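# Screw a lid onto a housing and rehang the tools

## Task

Take the lid from the tray and lay it flat on the housing's rim so the block under the lid sits in the opening. Put a screw from the screw feeder through every hole in the lid and tighten each one. No screw may be left inside the housing. A screw counts as tight only when the driver motor turned it in and stopped on its own (driver_stopped_at_torque=1), and it must not be turned or moved afterwards. A screw that was pushed in rather than turned must be backed fully out and driven again. Afterwards, hang every tool in the stand slot it came from, release it, and move the arm well away from the tools. The lid is too wide for grip50. A tool locked to the arm counts as part of the arm.

## Robot and tools

ROBOT. One six-joint arm with a tool changer at its end and no fixed hand. It picks up tools from a stand: grip50 (small gripper), grip85 (larger gripper, needed for the lid) and driver (screwdriver with a spring-loaded hex key and a suction sleeve). tool_id reads grip50, grip85, driver or none. Joint ranges (rad): waist -6.283..6.283, shoulder -2.304..2.304, elbow -4.224..0.061, forearm roll -6.283..6.283, wrist pitch -2.164..2.164, wrist roll -6.283..6.283. Load limits (N m): waist 54, shoulder 54, elbow 45, forearm roll 24.3, wrist pitch 17.1, wrist roll 17.1, held weight included. Hitting one triggers a torque fault: the arm backs off, holds 10 s and drops the rest of the call.

FRAMES. Scene frame: origin on the table top under the arm base, +z up, +y to the left when looking along +x. Results report end_effector_position (m) and end_effector_quat_wxyz of the changer face center, plus velocities, in this frame; the reading can be off, more at long reach. The face's own z axis points away from the arm. Offsets from the face center in mm (face x, y, z): grip50 grip point (0, -25, 180); grip85 grip point (0, 0, 173) closed, 13 mm nearer when fully open; driver key tip (66, 20, 345). Both grippers close along face x.

ROW. Every motion command is one row of 16 numbers, each in [-1, 1], in this order: dx, dy, dz, rx, ry, rz, tool/lock, grip50_position, grip50_force_limit, grip50_speed, grip85_position, grip85_force_limit, grip85_speed, driver_spindle, driver_torque_limit, driver_sleeve_vacuum. The first six are an offset, not a pose: a target for the changer face relative to its measured pose at the start of the action, expressed in the face's own axes. 1.0 equals 0.6 m for dx, dy, dz and 180 degrees for rx, ry, rz, which form a single rotation vector.

execute_actions(actions): a list of actions; each action is a list of up to 15 rows, one per 1/30 s step, and the final row is repeated to fill 15 steps. All rows in an action are offsets from that action's start pose, not from the row before. For a call's first action the start is the last pose reported in this scene. Each step the command is clipped to 70 mm and 16 degrees from the measured pose, so large offsets need several actions; afterwards the arm continues at most to the last clipped pose. Position wins over orientation if both can't be met. An empty list just returns state and images. Results list step positions; HELD marks steps held back; "Hand target" is the current controller goal; "pose unreachable" means the clearance check altered or blocked the command (a mount block under the base counts as arm).

move(target, speed, blocking): target is one row as above, offset from the pose in the latest result showing one. The face travels a straight path there; speed in m/s from 0.002 to 0.5 (default 0.25), turning up to twice that in rad/s; the path lasts 0.5 to 10 s and is cut off at 10 s. It does not slow for obstacles; faster moves and targets set deeper past contact push harder. Tool numbers are sent at the start. The result adds a move: line (done, off_target, moving, held, fault) and limits (paced = command clipped; held = some steps blocked, after which the arm may surge). blocking=false returns after 0.5 s; then only wait or stop are accepted until a result shows the end.

wait(seconds): 0 to 10, arm keeps its last command. stop(): brakes a running move. zoom_image(camera, region): camera is cam_high, cam_low or cam_wrist; region [x0, y0, x1, y1] in image pixels, at most 504 by 504. Images: cam_high and cam_low 896x504, cam_wrist 504x504 fisheye. finished_scene(scene): ends the current scene, given its number; irreversible.

TOOL NUMBERS. lock: positive locks, negative unlocks (about 1 s); 0 keeps the last command. Grip positions: +1 fully open (grip50 50 mm, grip85 85 mm); grip50 pads touch near -0.65, grip85 near -0.8; -1 closes until stopped. Force limits: -1 about 20 N up to +1 about 185 N (grip50) or 235 N (grip85). Speeds: -1 about 20 mm/s to +1 about 150 mm/s. object_status: 0 moving, 1 blocked while opening, 2 blocked while closing (a good grip), 3 reached target or pads met. A position change of 0.01 or more is a new command. Measured counts: about 3 is fully open; grip50 width about (250 - count) x 0.202 mm; grip85 78 = 60 mm, 130 = 40 mm, 180 = 20 mm, 230 = pads touching. driver_spindle: +1 = 500 rpm clockwise (driving in), -1 reverse; it keeps running between calls, so finish actions with 0. driver_torque_limit: -1 = 0.3 N m to +1 = 1.2 N m. driver_sleeve_vacuum above 0.01 turns suction on. Torque limit and vacuum also persist.

TOOL CHANGE. Put the face flat on a tool plate, centered within about 1 mm and aligned within about 1 degree, with face -y toward the fork's open side. When plate_near = 1, send lock +1 and wait for locked = 1. The tool then boots (readings n/a); a gripper closes and reopens, dropping anything between its fingers. To remove: lift 20 mm (10 to 30), slide at least 110 mm along face -y out of the fork, then rise. Return by the reverse path, wait for in_stand = 1, keep still, send lock -1, wait for unlocked = 1. Outside the stand unlock is refused (unlock_refused = 1). Slots are 180 mm apart; fork arms lie 40 to 70 mm to each side along face x, front ends 45 mm toward the opening, tops 18 mm below a hung plate face; stops are 10 mm tall. The driver's muffler and air fitting pass just outside the face +x fork arm.

SCREWS. Pick a screw from the feeder with suction (driver_screw_detected = 1 when sealed, vacuum above 30 kPa). Press the key onto the head 2 mm beyond contact, turn slowly (driver_spindle about 0.2 or less), and follow the screw down 0.7 mm per turn. The motor stops at 95 % of the torque limit, giving driver_stopped_at_torque = 1; after that, restarting needs spindle at 0 or below for 0.5 s. driver_turns counts turns, positive inward; if it does not drop while loosening, raise the torque limit.

AVOID. Dropping, knocking or pushing things off the table, slamming, hard pushes, and motor overheating (MOTOR HOT at 65 °C, braking at 80 °C). Objects may occasionally be nudged by outside forces.

Each tool is called by a JSON object that holds its "fn" and its "kwargs".

## Session

{"fn": "execute_actions", "kwargs": {"actions": []}}

Scene clock: 0.00 s.
end_effector_position=(+0.4586, -0.0205, +0.3200) locked=0 unlocked=1 plate_near=0 in_stand=0 unlock_refused=0 tool_id=none grip50_position_measured=n/a grip50_object_status=n/a grip85_position_measured=n/a grip85_object_status=n/a driver_sleeve_vacuum_kpa=n/a driver_screw_detected=n/a driver_stopped_at_torque=n/a driver_turns=n/a end_effector_quat_wxyz=(-0.002, +0.721, +0.693, +0.003) end_effector_velocity=(+0.001, +0.000, +0.000) end_effector_angular_velocity=(-0.000, -0.002, +0.001)
Joint positions: [-0.001 -0.271 -0.835  0.002 -0.563 -0.003]
Joint velocities: [ 0.001  0.    -0.001 -0.     0.002 -0.   ]
Joint torques (N m, as the arm reports them, + toward a larger angle): no reading
Motor temperatures (°C, as the motors report them): [30 29 35 32 39 39]
Hand target: +0.459, -0.021, +0.320; -0.002, +0.721, +0.693, +0.003

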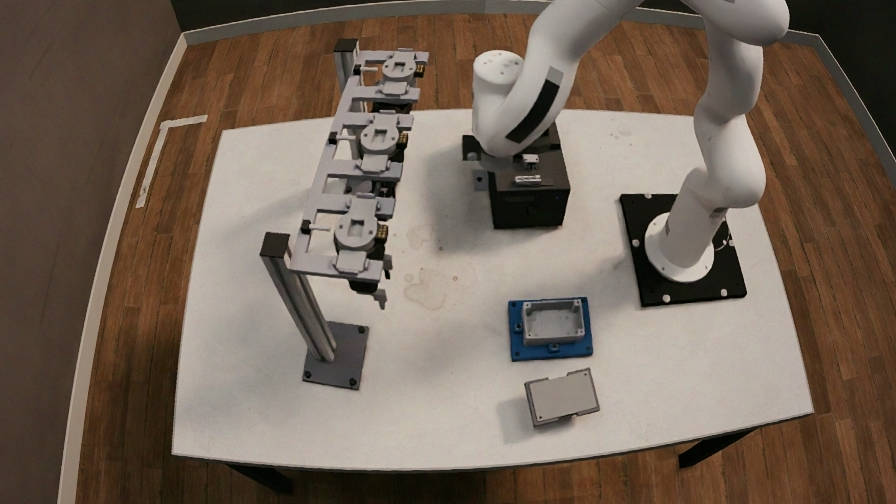

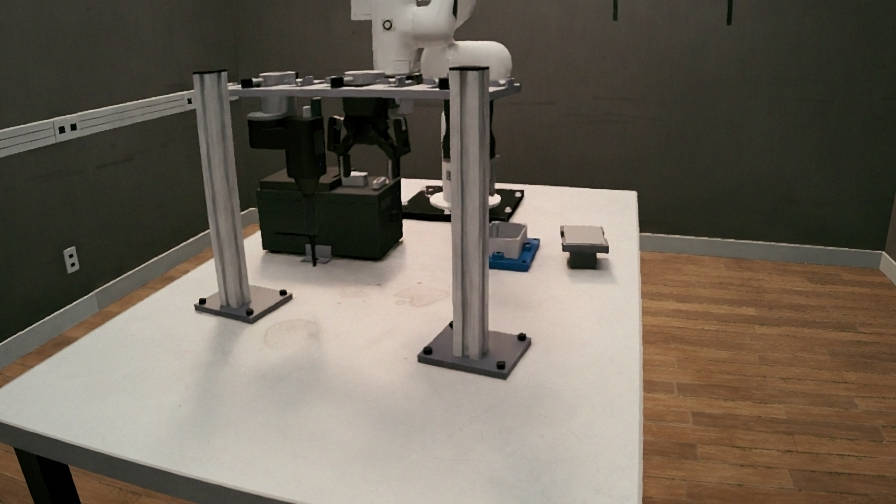

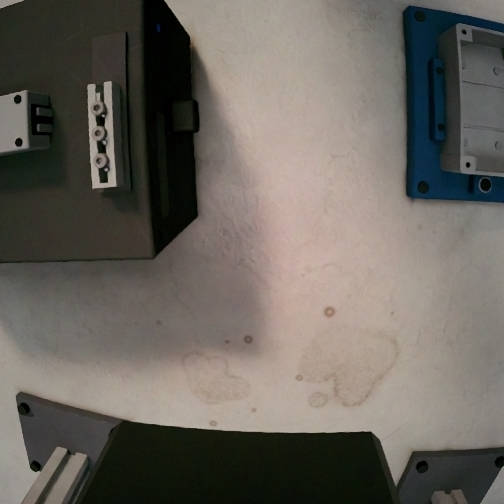

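{"fn": "zoom_image", "kwargs": {"camera": "cam_high", "region": [240, 20, 480, 320]}}

{"fn": "zoom_image", "kwargs": {"camera": "cam_high", "region": [470, 270, 670, 450]}}

{"fn": "zoom_image", "kwargs": {"camera": "cam_low", "region": [180, 50, 640, 300]}}

Region (240, 20, 480, 320) of cam_high's 896x504 image, scaled by 1.680, with more detail than that image has; it fills the left 403 columns of this view, and the rest is white.

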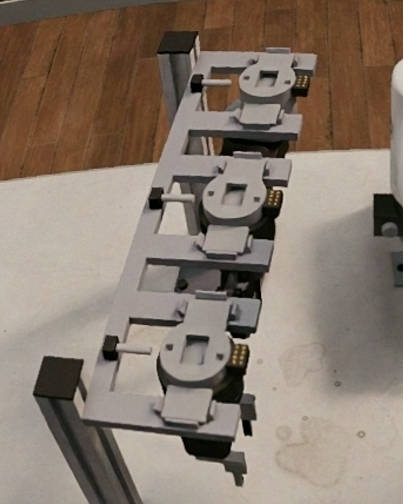

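Region (470, 270, 670, 450) of cam_high's 896x504 image, scaled by 2.520, with more detail than that image has; it fills the top 454 rows of this view, and the rest is white.

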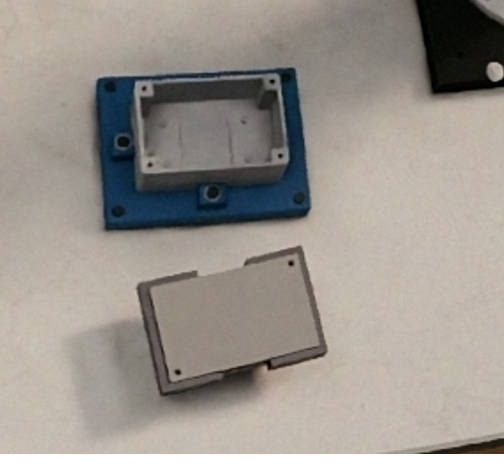

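Region (180, 50, 640, 300) of cam_low's 896x504 image, scaled by 1.096, with more detail than that image has; it fills the top 274 rows of this view, and the rest is white.

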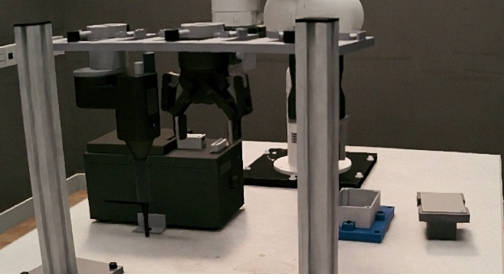

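{"fn": "move", "kwargs": {"target": [0.041,0.1675,-0.467,0,0,0.041,0,1,0,0,1,0,0,0,0,0], "speed": 0.3}}

Scene clock: 81.47 s.
end_effector_position=(+0.5596, -0.0017, +0.6000) locked=0 unlocked=1 plate_near=0 in_stand=0 unlock_refused=0 tool_id=none grip50_position_measured=n/a grip50_object_status=n/a grip85_position_measured=n/a grip85_object_status=n/a driver_sleeve_vacuum_kpa=n/a driver_screw_detected=n/a driver_stopped_at_torque=n/a driver_turns=n/a end_effector_quat_wxyz=(-0.002, +0.764, +0.645, +0.003) end_effector_velocity=(+0.001, +0.000, +0.003) end_effector_angular_velocity=(-0.000, -0.006, -0.001)
Joint positions: [ 0.043 -0.281 -1.516  0.002 -1.234  0.17 ]
Joint velocities: [ 0.    -0.001 -0.008 -0.    -0.002  0.001]
Joint torques (N m, as the arm reports them, + toward a larger angle): [ -2.92  33.85 -17.82   0.75  -0.1   -0.19]
Motor temperatures (°C, as the motors report them): [30 30 36 32 39 39]
Hand target: +0.560, -0.002, +0.600; -0.002, +0.764, +0.645, +0.003
Off the commanded pose: 0.001 m, 0 deg.
move: done
camera_calibration (this result's frames):
cam_wrist: T_world_to_cam=[[0.12464, 0.992193, -0.00423851, -0.0694325], [0.963831, -0.120061, 0.237938, -0.62267], [0.235571, -0.0337418, -0.971271, 0.497295], [0, 0, 0, 1]] pos_world=[0.491655, 0.0109117, 0.630871]

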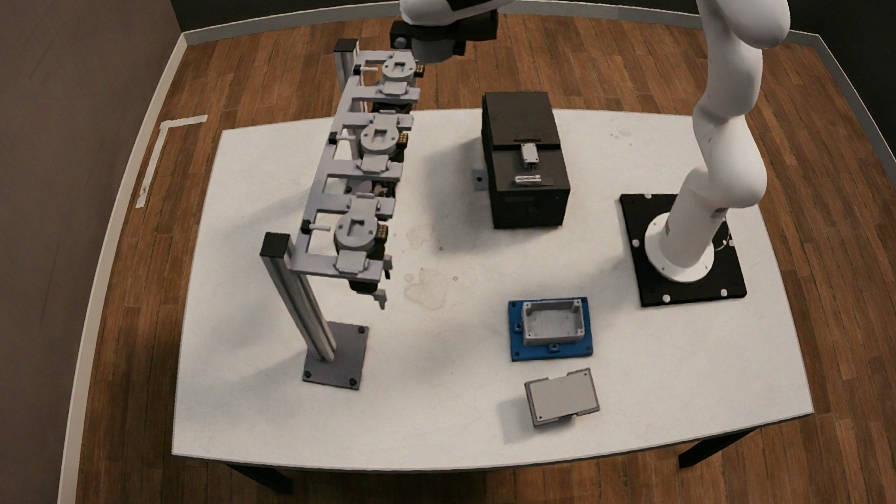

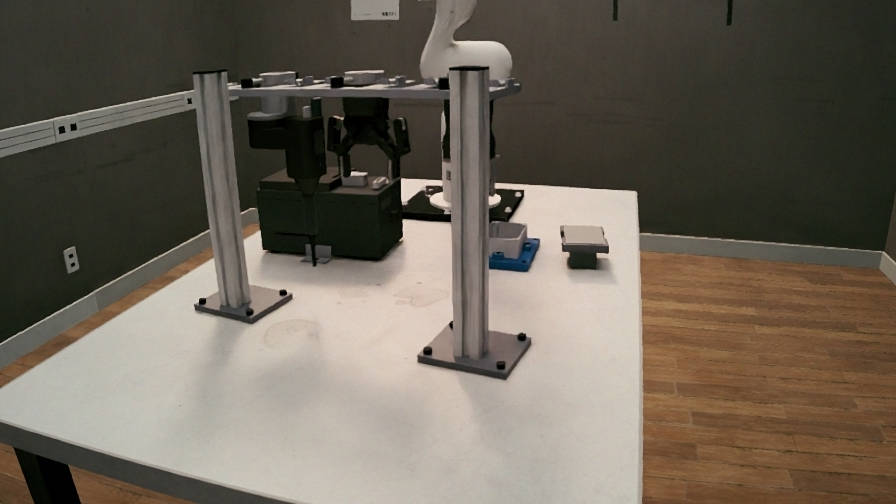

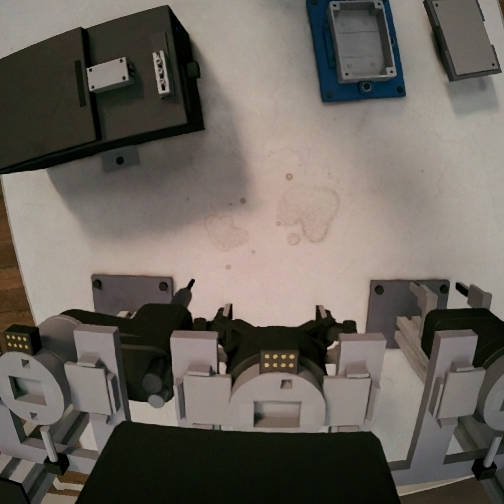

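{"fn": "zoom_image", "kwargs": {"camera": "cam_wrist", "region": [160, 300, 400, 440]}}

Region (160, 300, 400, 440) of cam_wrist's 504x504 image, scaled by 2.100, with more detail than that image has; it fills the top 294 rows of this view, and the rest is white.

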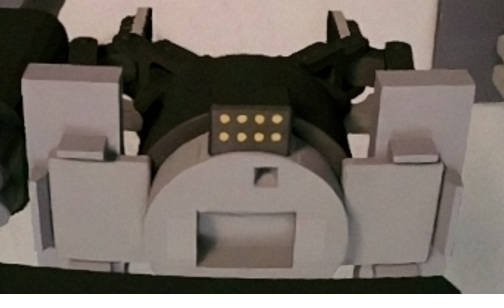

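{"fn": "move", "kwargs": {"target": [0.0331,0.1472,0.1333,0,0,0,0,1,0,0,1,0,0,0,0,0], "speed": 0.2}}

{"fn": "zoom_image", "kwargs": {"camera": "cam_wrist", "region": [100, 200, 440, 440]}}

Scene clock: 145.00 s.
end_effector_position=(+0.6499, +0.0034, +0.5206) locked=0 unlocked=1 plate_near=0 in_stand=0 unlock_refused=0 tool_id=none grip50_position_measured=n/a grip50_object_status=n/a grip85_position_measured=n/a grip85_object_status=n/a driver_sleeve_vacuum_kpa=n/a driver_screw_detected=n/a driver_stopped_at_torque=n/a driver_turns=n/a end_effector_quat_wxyz=(-0.002, +0.764, +0.645, +0.003) end_effector_velocity=(+0.001, -0.001, -0.002) end_effector_angular_velocity=(-0.001, +0.001, -0.000)
Joint positions: [ 0.049 -0.539 -1.686  0.002 -1.146  0.177]
Joint velocities: [-0.001 -0.004 -0.002 -0.001  0.001 -0.001]
Joint torques (N m, as the arm reports them, + toward a larger angle): [ -0.58  46.3  -17.62   0.84   0.01  -0.25]
Motor temperatures (°C, as the motors report them): [30 30 37 32 39 39]
Hand target: +0.650, +0.003, +0.520; -0.002, +0.764, +0.645, +0.003
Off the commanded pose: 0.001 m, 0 deg.
move: done
camera_calibration (this result's frames):
cam_wrist: T_world_to_cam=[[0.12479, 0.992174, -0.00421388, -0.086196], [0.963696, -0.120196, 0.238418, -0.690348], [0.236046, -0.0338131, -0.971153, 0.39863], [0, 0, 0, 1]] pos_world=[0.581947, 0.0160236, 0.551359]

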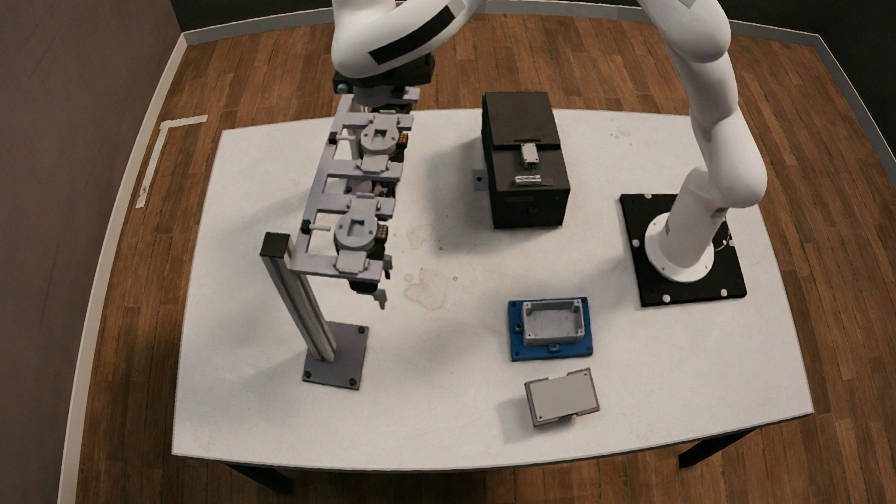

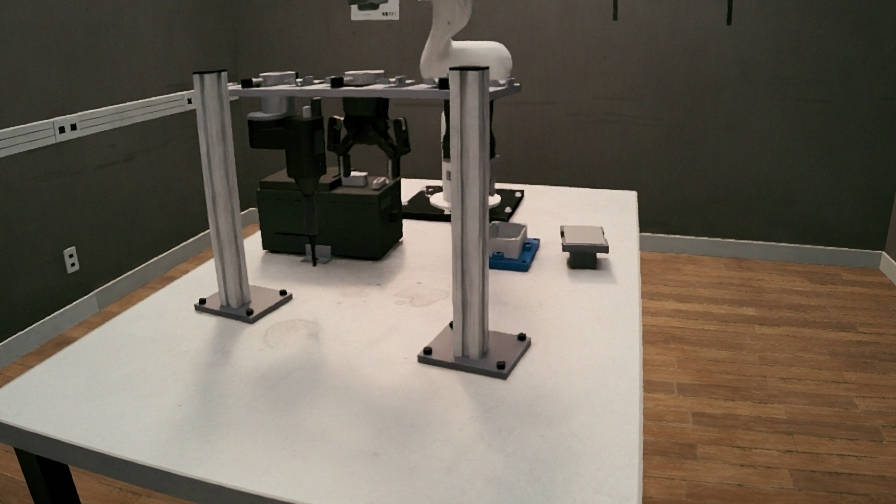

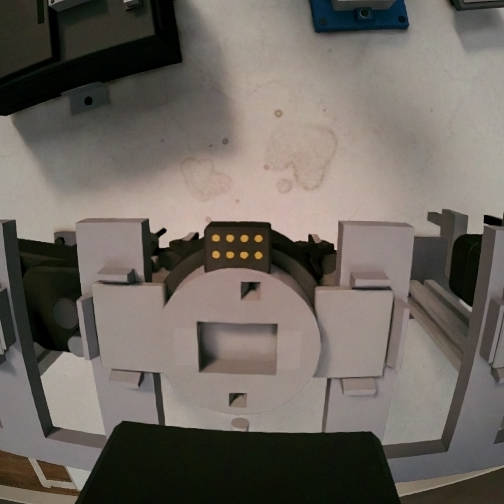

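Region (100, 200, 440, 440) of cam_wrist's 504x504 image, scaled by 1.482, with more detail than that image has; it fills the top 356 rows of this view, and the rest is white.

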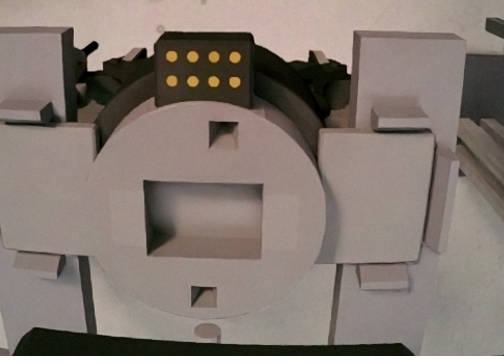

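{"fn": "zoom_image", "kwargs": {"camera": "cam_wrist", "region": [150, 250, 330, 430]}}

Region (150, 250, 330, 430) of cam_wrist's 504x504 image, scaled by 2.800, with more detail than that image has.

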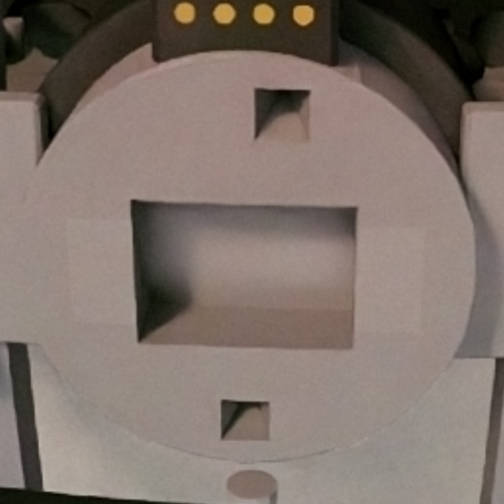

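{"fn": "move", "kwargs": {"target": [-0.0042,0.0043,0.134,0,0,0,0,1,0,0,1,0,0,0,0,0], "speed": 0.15}}

Scene clock: 206.30 s.
end_effector_position=(+0.6521, +0.0010, +0.4405) locked=0 unlocked=1 plate_near=0 in_stand=0 unlock_refused=0 tool_id=none grip50_position_measured=n/a grip50_object_status=n/a grip85_position_measured=n/a grip85_object_status=n/a driver_sleeve_vacuum_kpa=n/a driver_screw_detected=n/a driver_stopped_at_torque=n/a driver_turns=n/a end_effector_quat_wxyz=(-0.002, +0.764, +0.645, +0.003) end_effector_velocity=(+0.000, +0.000, -0.001) end_effector_angular_velocity=(-0.000, +0.000, +0.001)
Joint positions: [ 0.045 -0.581 -1.568  0.002 -0.985  0.172]
Joint velocities: [ 0.001 -0.001  0.001 -0.     0.001  0.   ]
Joint torques (N m, as the arm reports them, + toward a larger angle): [ -1.98  47.33 -17.74   0.71  -0.03  -0.27]
Motor temperatures (°C, as the motors report them): [30 31 37 32 39 39]
Hand target: +0.652, +0.001, +0.440; -0.002, +0.764, +0.645, +0.003
Off the commanded pose: 0.000 m, 0 deg.
move: done
camera_calibration (this result's frames):
cam_wrist: T_world_to_cam=[[0.12503, 0.992144, -0.00427051, -0.0845175], [0.963537, -0.120397, 0.238958, -0.673886], [0.236567, -0.0339918, -0.971021, 0.319905], [0, 0, 0, 1]] pos_world=[0.584202, 0.0135941, 0.471304]

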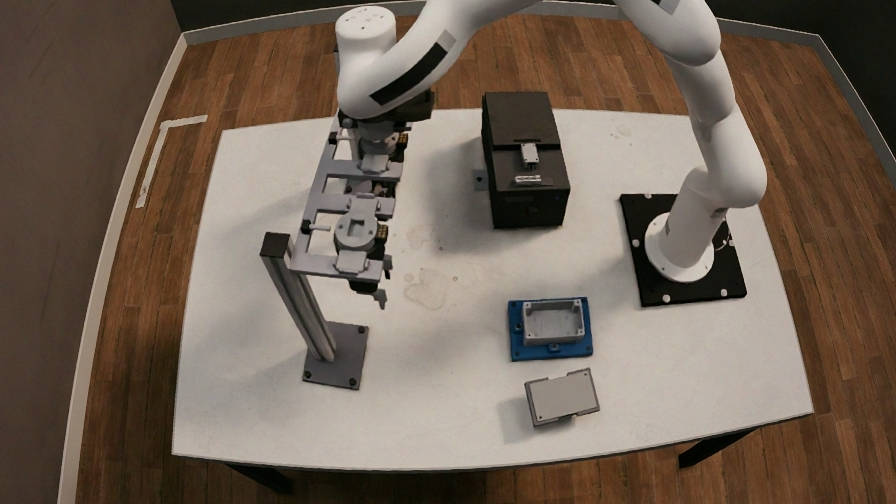

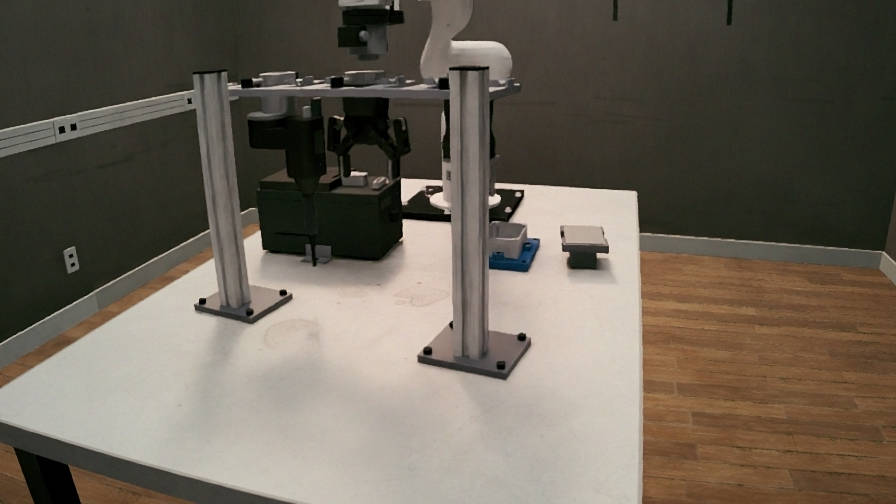

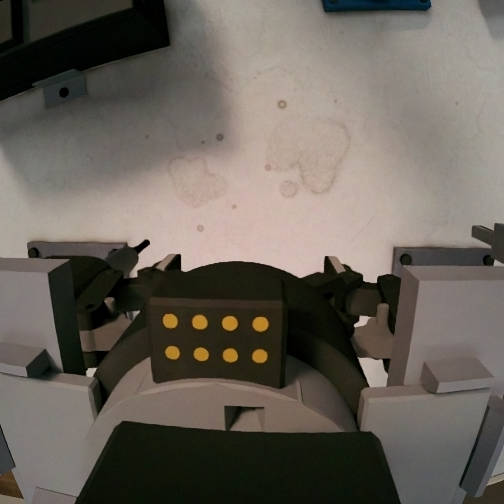

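{"fn": "zoom_image", "kwargs": {"camera": "cam_wrist", "region": [60, 250, 440, 504]}}

{"fn": "zoom_image", "kwargs": {"camera": "cam_low", "region": [300, 0, 440, 110]}}

{"fn": "zoom_image", "kwargs": {"camera": "cam_high", "region": [310, 60, 450, 200]}}

Region (60, 250, 440, 504) of cam_wrist's 504x504 image, scaled by 1.326, with more detail than that image has; it fills the top 337 rows of this view, and the rest is white.

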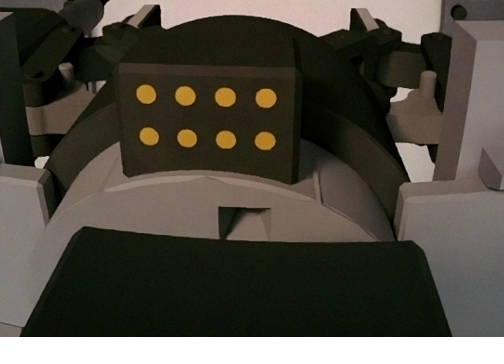

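Region (300, 0, 440, 110) of cam_low's 896x504 image, scaled by 3.600, with more detail than that image has; it fills the top 396 rows of this view, and the rest is white.

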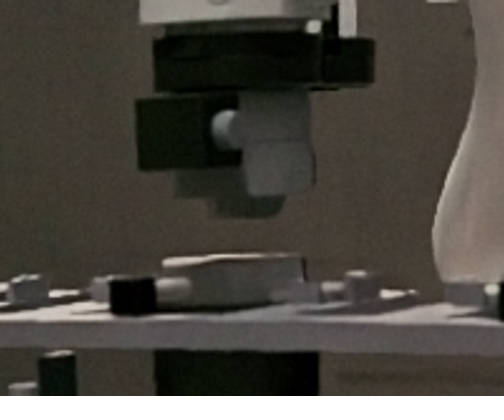

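Region (310, 60, 450, 200) of cam_high's 896x504 image, scaled by 3.600, with more detail than that image has.

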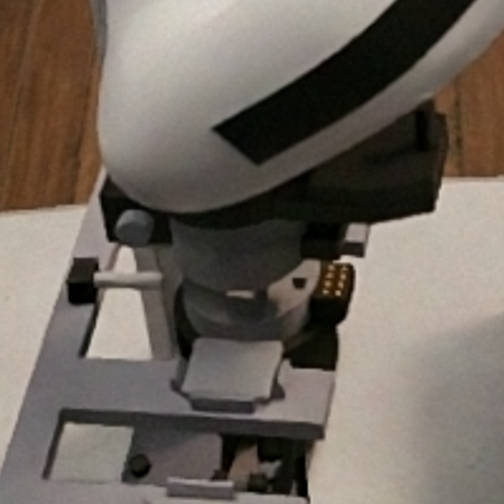

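{"fn": "move", "kwargs": {"target": [-0.0078,0,0.03,0,0,0,0,1,0,0,1,0,0,0,0,0], "speed": 0.05}}

{"fn": "zoom_image", "kwargs": {"camera": "cam_wrist", "region": [60, 250, 440, 504]}}

{"fn": "zoom_image", "kwargs": {"camera": "cam_low", "region": [300, 0, 440, 110]}}

{"fn": "zoom_image", "kwargs": {"camera": "cam_high", "region": [310, 60, 450, 200]}}

Scene clock: 270.57 s.
end_effector_position=(+0.6514, -0.0035, +0.4226) locked=0 unlocked=1 plate_near=0 in_stand=0 unlock_refused=0 tool_id=none grip50_position_measured=n/a grip50_object_status=n/a grip85_position_measured=n/a grip85_object_status=n/a driver_sleeve_vacuum_kpa=n/a driver_screw_detected=n/a driver_stopped_at_torque=n/a driver_turns=n/a end_effector_quat_wxyz=(-0.002, +0.764, +0.645, +0.003) end_effector_velocity=(+0.000, +0.001, -0.001) end_effector_angular_velocity=(-0.000, -0.002, +0.002)
Joint positions: [ 0.038 -0.591 -1.543  0.002 -0.949  0.165]
Joint velocities: [ 0.001 -0.001  0.    -0.     0.002 -0.   ]
Joint torques (N m, as the arm reports them, + toward a larger angle): [ -1.22  47.4  -17.78   0.21  -0.03  -0.33]
Motor temperatures (°C, as the motors report them): [30 31 37 32 39 39]
Hand target: +0.651, -0.004, +0.423; -0.002, +0.764, +0.645, +0.003
Off the commanded pose: 0.000 m, 0 deg.
move: done
camera_calibration (this result's frames):
cam_wrist: T_world_to_cam=[[0.125079, 0.992137, -0.00430062, -0.0800661], [0.963507, -0.120433, 0.239061, -0.669457], [0.236663, -0.0340452, -0.970995, 0.302461], [0, 0, 0, 1]] pos_world=[0.583459, 0.009109, 0.453385]

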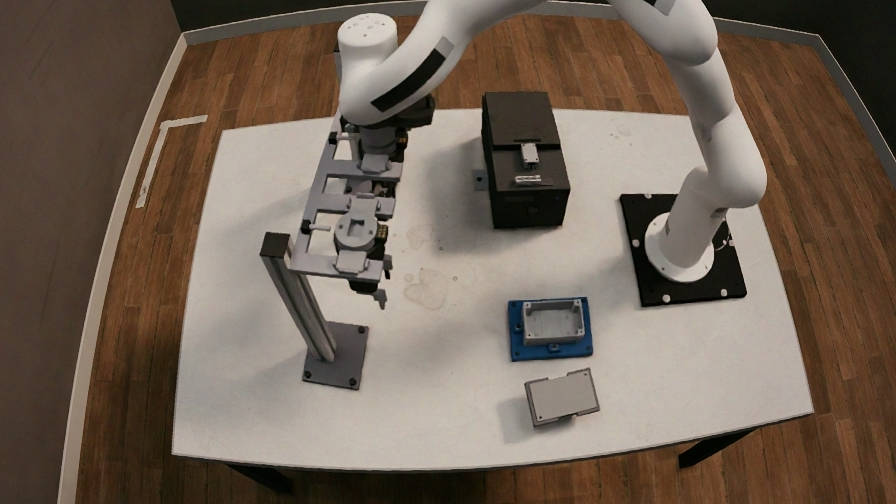

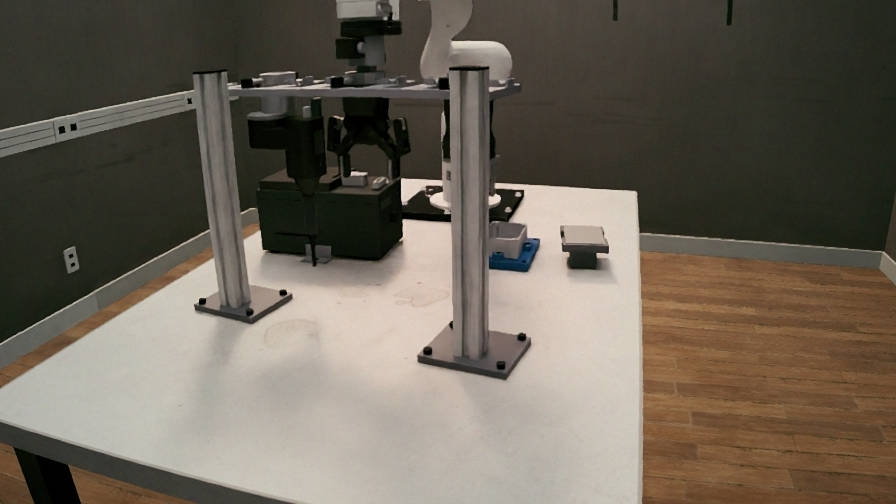

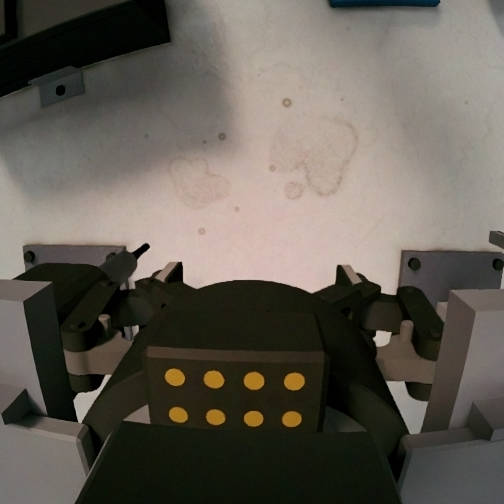

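Region (60, 250, 440, 504) of cam_wrist's 504x504 image, scaled by 1.326, with more detail than that image has; it fills the top 337 rows of this view, and the rest is white.

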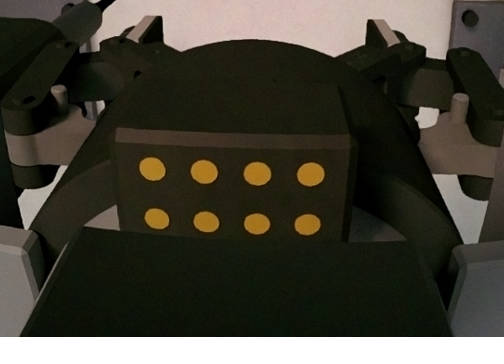

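Region (300, 0, 440, 110) of cam_low's 896x504 image, scaled by 3.600, with more detail than that image has; it fills the top 396 rows of this view, and the rest is white.

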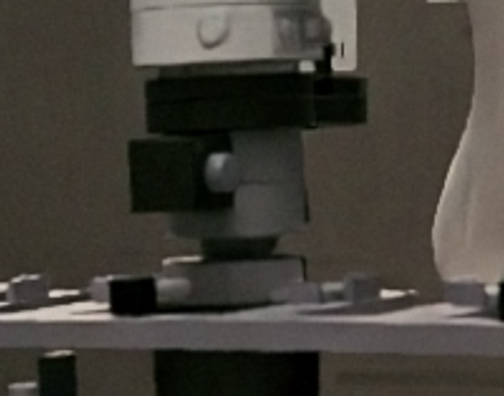

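Region (310, 60, 450, 200) of cam_high's 896x504 image, scaled by 3.600, with more detail than that image has.

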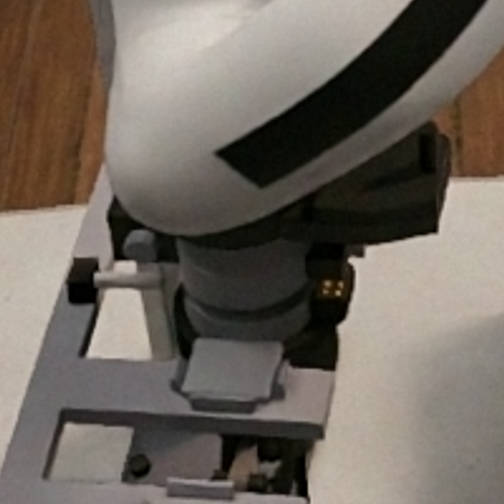

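{"fn": "move", "kwargs": {"target": [-0.0017,0,0.012,0,0,0,0,1,0,0,1,0,0,0,0,0], "speed": 0.02}}

{"fn": "zoom_image", "kwargs": {"camera": "cam_wrist", "region": [60, 250, 440, 504]}}

{"fn": "zoom_image", "kwargs": {"camera": "cam_high", "region": [310, 60, 450, 200]}}

Scene clock: 282.17 s.
end_effector_position=(+0.6512, -0.0045, +0.4154) locked=0 unlocked=1 plate_near=0 in_stand=1 unlock_refused=0 tool_id=none grip50_position_measured=n/a grip50_object_status=n/a grip85_position_measured=n/a grip85_object_status=n/a driver_sleeve_vacuum_kpa=n/a driver_screw_detected=n/a driver_stopped_at_torque=n/a driver_turns=n/a end_effector_quat_wxyz=(-0.002, +0.764, +0.645, +0.003) end_effector_velocity=(+0.001, +0.000, +0.001) end_effector_angular_velocity=(+0.000, -0.003, -0.001)
Joint positions: [ 0.036 -0.597 -1.534  0.002 -0.935  0.164]
Joint velocities: [-0.     0.    -0.001  0.     0.002  0.   ]
Joint torques (N m, as the arm reports them, + toward a larger angle): [ -1.    47.84 -17.52   0.4   -0.13  -0.32]
Motor temperatures (°C, as the motors report them): [30 31 37 32 39 39]
Hand target: +0.651, -0.004, +0.415; -0.002, +0.764, +0.645, +0.003
Off the commanded pose: 0.000 m, 0 deg.
move: done
camera_calibration (this result's frames):
cam_wrist: T_world_to_cam=[[0.1251, 0.992135, -0.00433866, -0.0791247], [0.963543, -0.12045, 0.238907, -0.667635], [0.236506, -0.0340678, -0.971033, 0.295576], [0, 0, 0, 1]] pos_world=[0.583288, 0.00815539, 0.446173]

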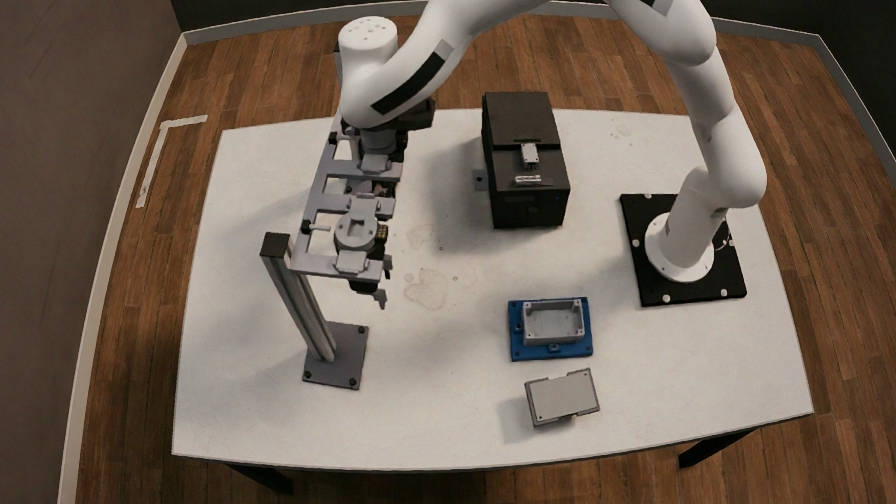

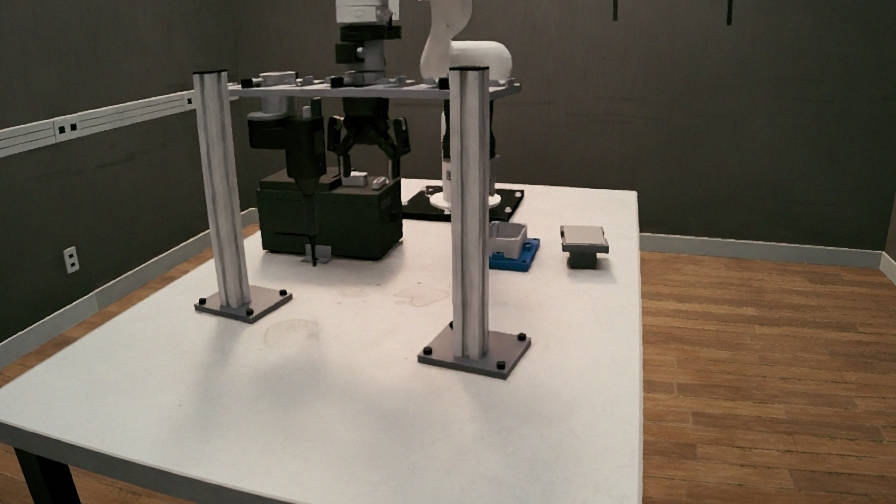

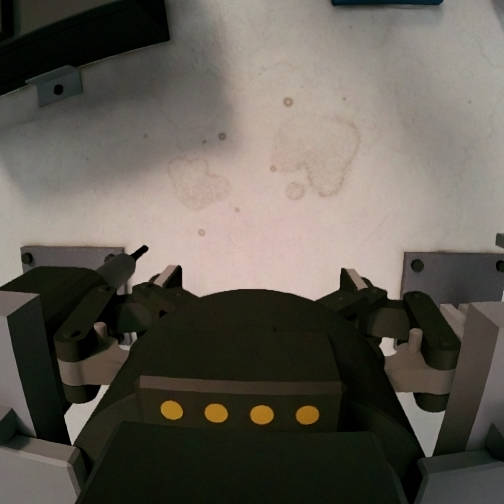

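Region (60, 250, 440, 504) of cam_wrist's 504x504 image, scaled by 1.326, with more detail than that image has; it fills the top 337 rows of this view, and the rest is white.

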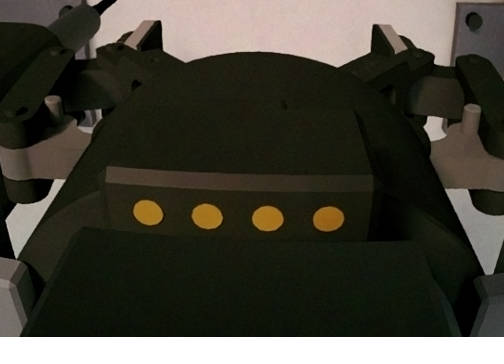

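Region (310, 60, 450, 200) of cam_high's 896x504 image, scaled by 3.600, with more detail than that image has.

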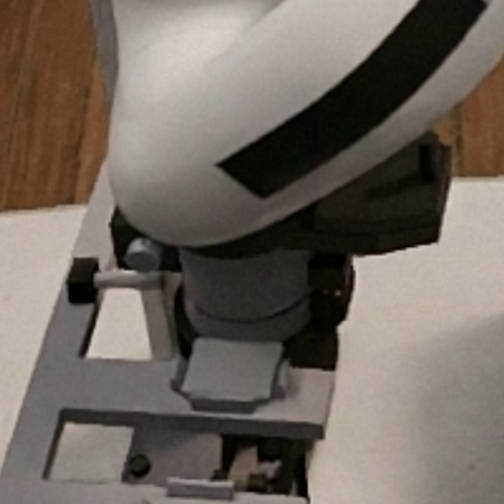

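{"fn": "move", "kwargs": {"target": [0,0,0.01,0,0,0,0,1,0,0,1,0,0,0,0,0], "speed": 0.01}}

Scene clock: 293.57 s.
end_effector_position=(+0.6514, -0.0045, +0.4112) locked=0 unlocked=1 plate_near=1 in_stand=1 unlock_refused=0 tool_id=none grip50_position_measured=n/a grip50_object_status=n/a grip85_position_measured=n/a grip85_object_status=n/a driver_sleeve_vacuum_kpa=n/a driver_screw_detected=n/a driver_stopped_at_torque=n/a driver_turns=n/a end_effector_quat_wxyz=(-0.001, +0.764, +0.645, +0.004) end_effector_velocity=(+0.000, -0.000, -0.001) end_effector_angular_velocity=(-0.001, -0.002, -0.000)
Joint positions: [ 0.036 -0.6   -1.529  0.002 -0.926  0.164]
Joint velocities: [-0.    -0.001  0.002 -0.001  0.005  0.   ]
Joint torques (N m, as the arm reports them, + toward a larger angle): [ 0.27 22.85 -9.12  1.02  1.62 -0.18]
Motor temperatures (°C, as the motors report them): [30 31 37 32 39 39]
Hand target: +0.651, -0.004, +0.409; -0.002, +0.764, +0.645, +0.003
Off the commanded pose: 0.002 m, 0 deg.
move: done
camera_calibration (this result's frames):
cam_wrist: T_world_to_cam=[[0.125175, 0.992126, -0.00422113, -0.0792978], [0.963118, -0.120492, 0.240592, -0.667255], [0.238189, -0.0341816, -0.970617, 0.290196], [0, 0, 0, 1]] pos_world=[0.58345, 0.00819417, 0.44187]

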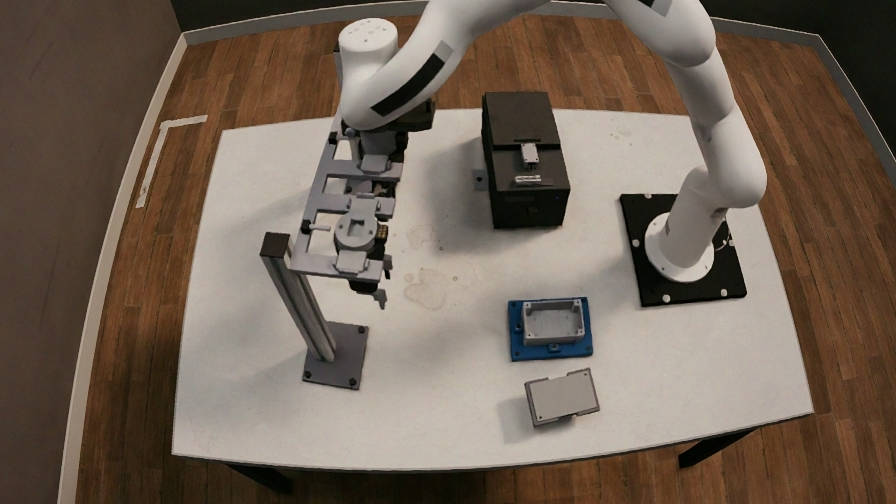

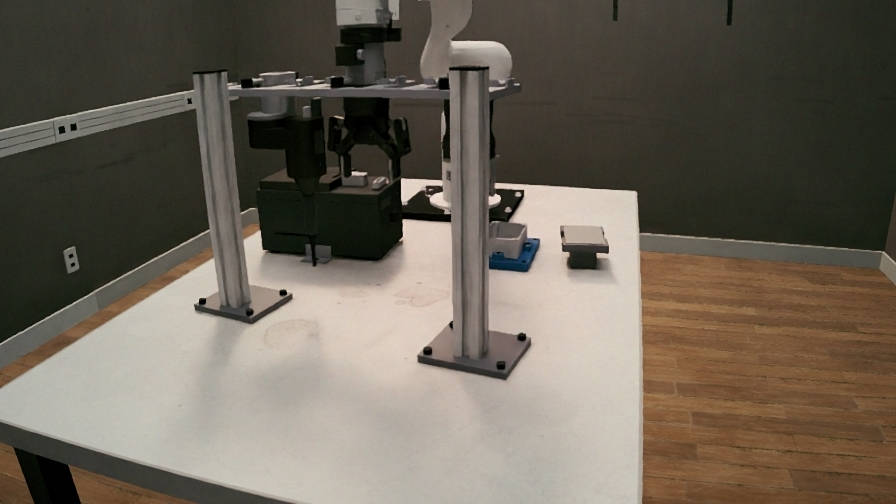

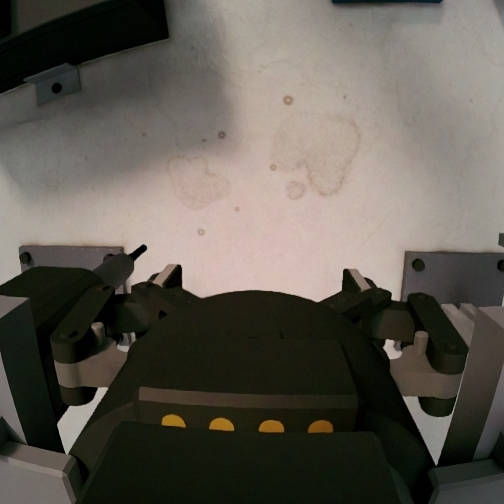

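{"fn": "execute_actions", "kwargs": {"actions": [[[0,0,-0.001,0,0,0,1,1,0,0,1,0,0,0,0,0]],[[0,0,0,0,0,0,1,1,0,0,1,0,0,0,0,0]],[[0,0,0,0,0,0,1,1,0,0,1,0,0,0,0,0]]]}}

Scene clock: 304.70 s.
end_effector_position=(+0.6516, -0.0045, +0.4117) locked=1 unlocked=0 plate_near=1 in_stand=1 unlock_refused=0 tool_id=grip85 grip50_position_measured=n/a grip50_object_status=n/a grip85_position_measured=n/a grip85_object_status=n/a driver_sleeve_vacuum_kpa=n/a driver_screw_detected=n/a driver_stopped_at_torque=n/a driver_turns=n/a end_effector_quat_wxyz=(-0.001, +0.764, +0.645, +0.004) end_effector_velocity=(-0.000, -0.000, -0.001) end_effector_angular_velocity=(-0.000, +0.001, +0.001)
Joint positions: [ 0.036 -0.599 -1.53   0.002 -0.926  0.164]
Joint velocities: [-0.    -0.001  0.001 -0.    -0.    -0.001]
Joint torques (N m, as the arm reports them, + toward a larger angle): [  1.8   36.29 -12.48   2.15   0.53   0.03]
Motor temperatures (°C, as the motors report them): [30 31 37 32 39 39]
Hand target: +0.652, -0.005, +0.412; -0.001, +0.764, +0.645, +0.004
Off the commanded pose: 0.000 m, 0 deg.
Step readings (end_effector_position; steps 1 to 15: 1st action; 16 to 30: 2nd action; 31 to 45: 3rd action):
0: (+0.6514, -0.0045, +0.4110)
1: (+0.6514, -0.0045, +0.4110)
2: (+0.6514, -0.0045, +0.4112)
4: (+0.6514, -0.0045, +0.4112)
8: (+0.6514, -0.0045, +0.4113)
15: (+0.6514, -0.0045, +0.4114)
16: (+0.6514, -0.0045, +0.4114)
17: (+0.6514, -0.0045, +0.4113)
19: (+0.6514, -0.0045, +0.4113)
23: (+0.6515, -0.0045, +0.4114)
30: (+0.6516, -0.0045, +0.4117)
31: (+0.6516, -0.0045, +0.4117)
32: (+0.6516, -0.0045, +0.4117)
34: (+0.6516, -0.0045, +0.4117)
38: (+0.6516, -0.0045, +0.4117)
45: end_effector_position above
camera_calibration (this result's frames):
cam_wrist: T_world_to_cam=[[0.125052, 0.992142, -0.00411861, -0.0791932], [0.962886, -0.120362, 0.241584, -0.667833], [0.23919, -0.0341764, -0.970371, 0.289863], [0, 0, 0, 1]] pos_world=[0.583618, 0.00809561, 0.442286]

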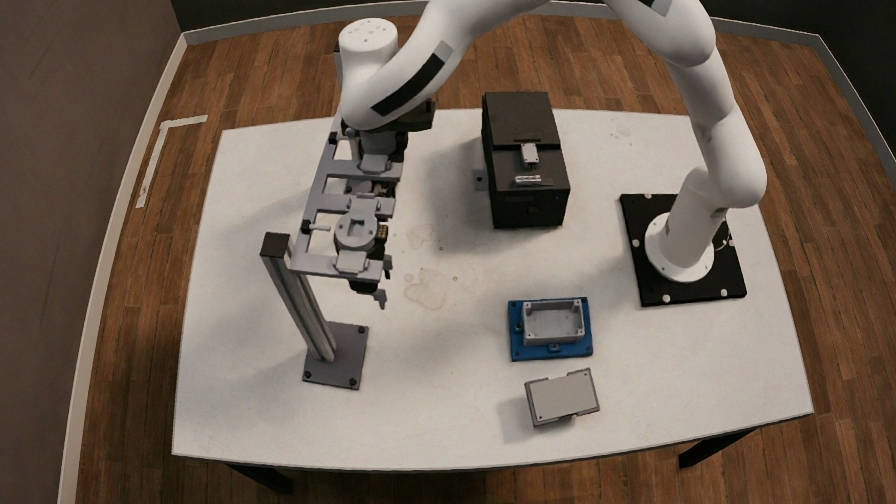

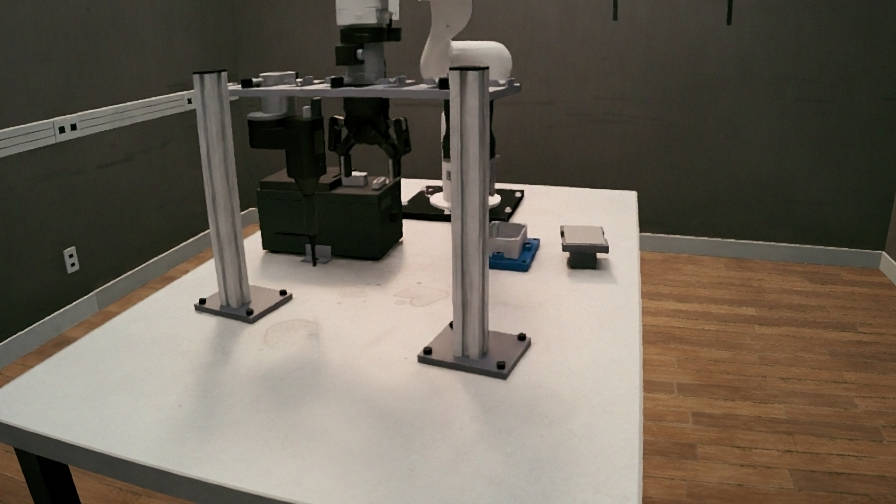

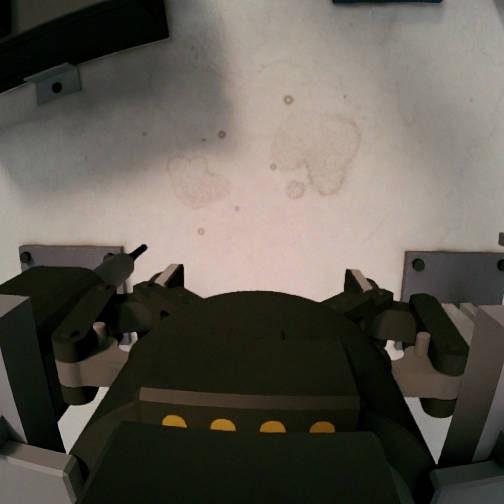

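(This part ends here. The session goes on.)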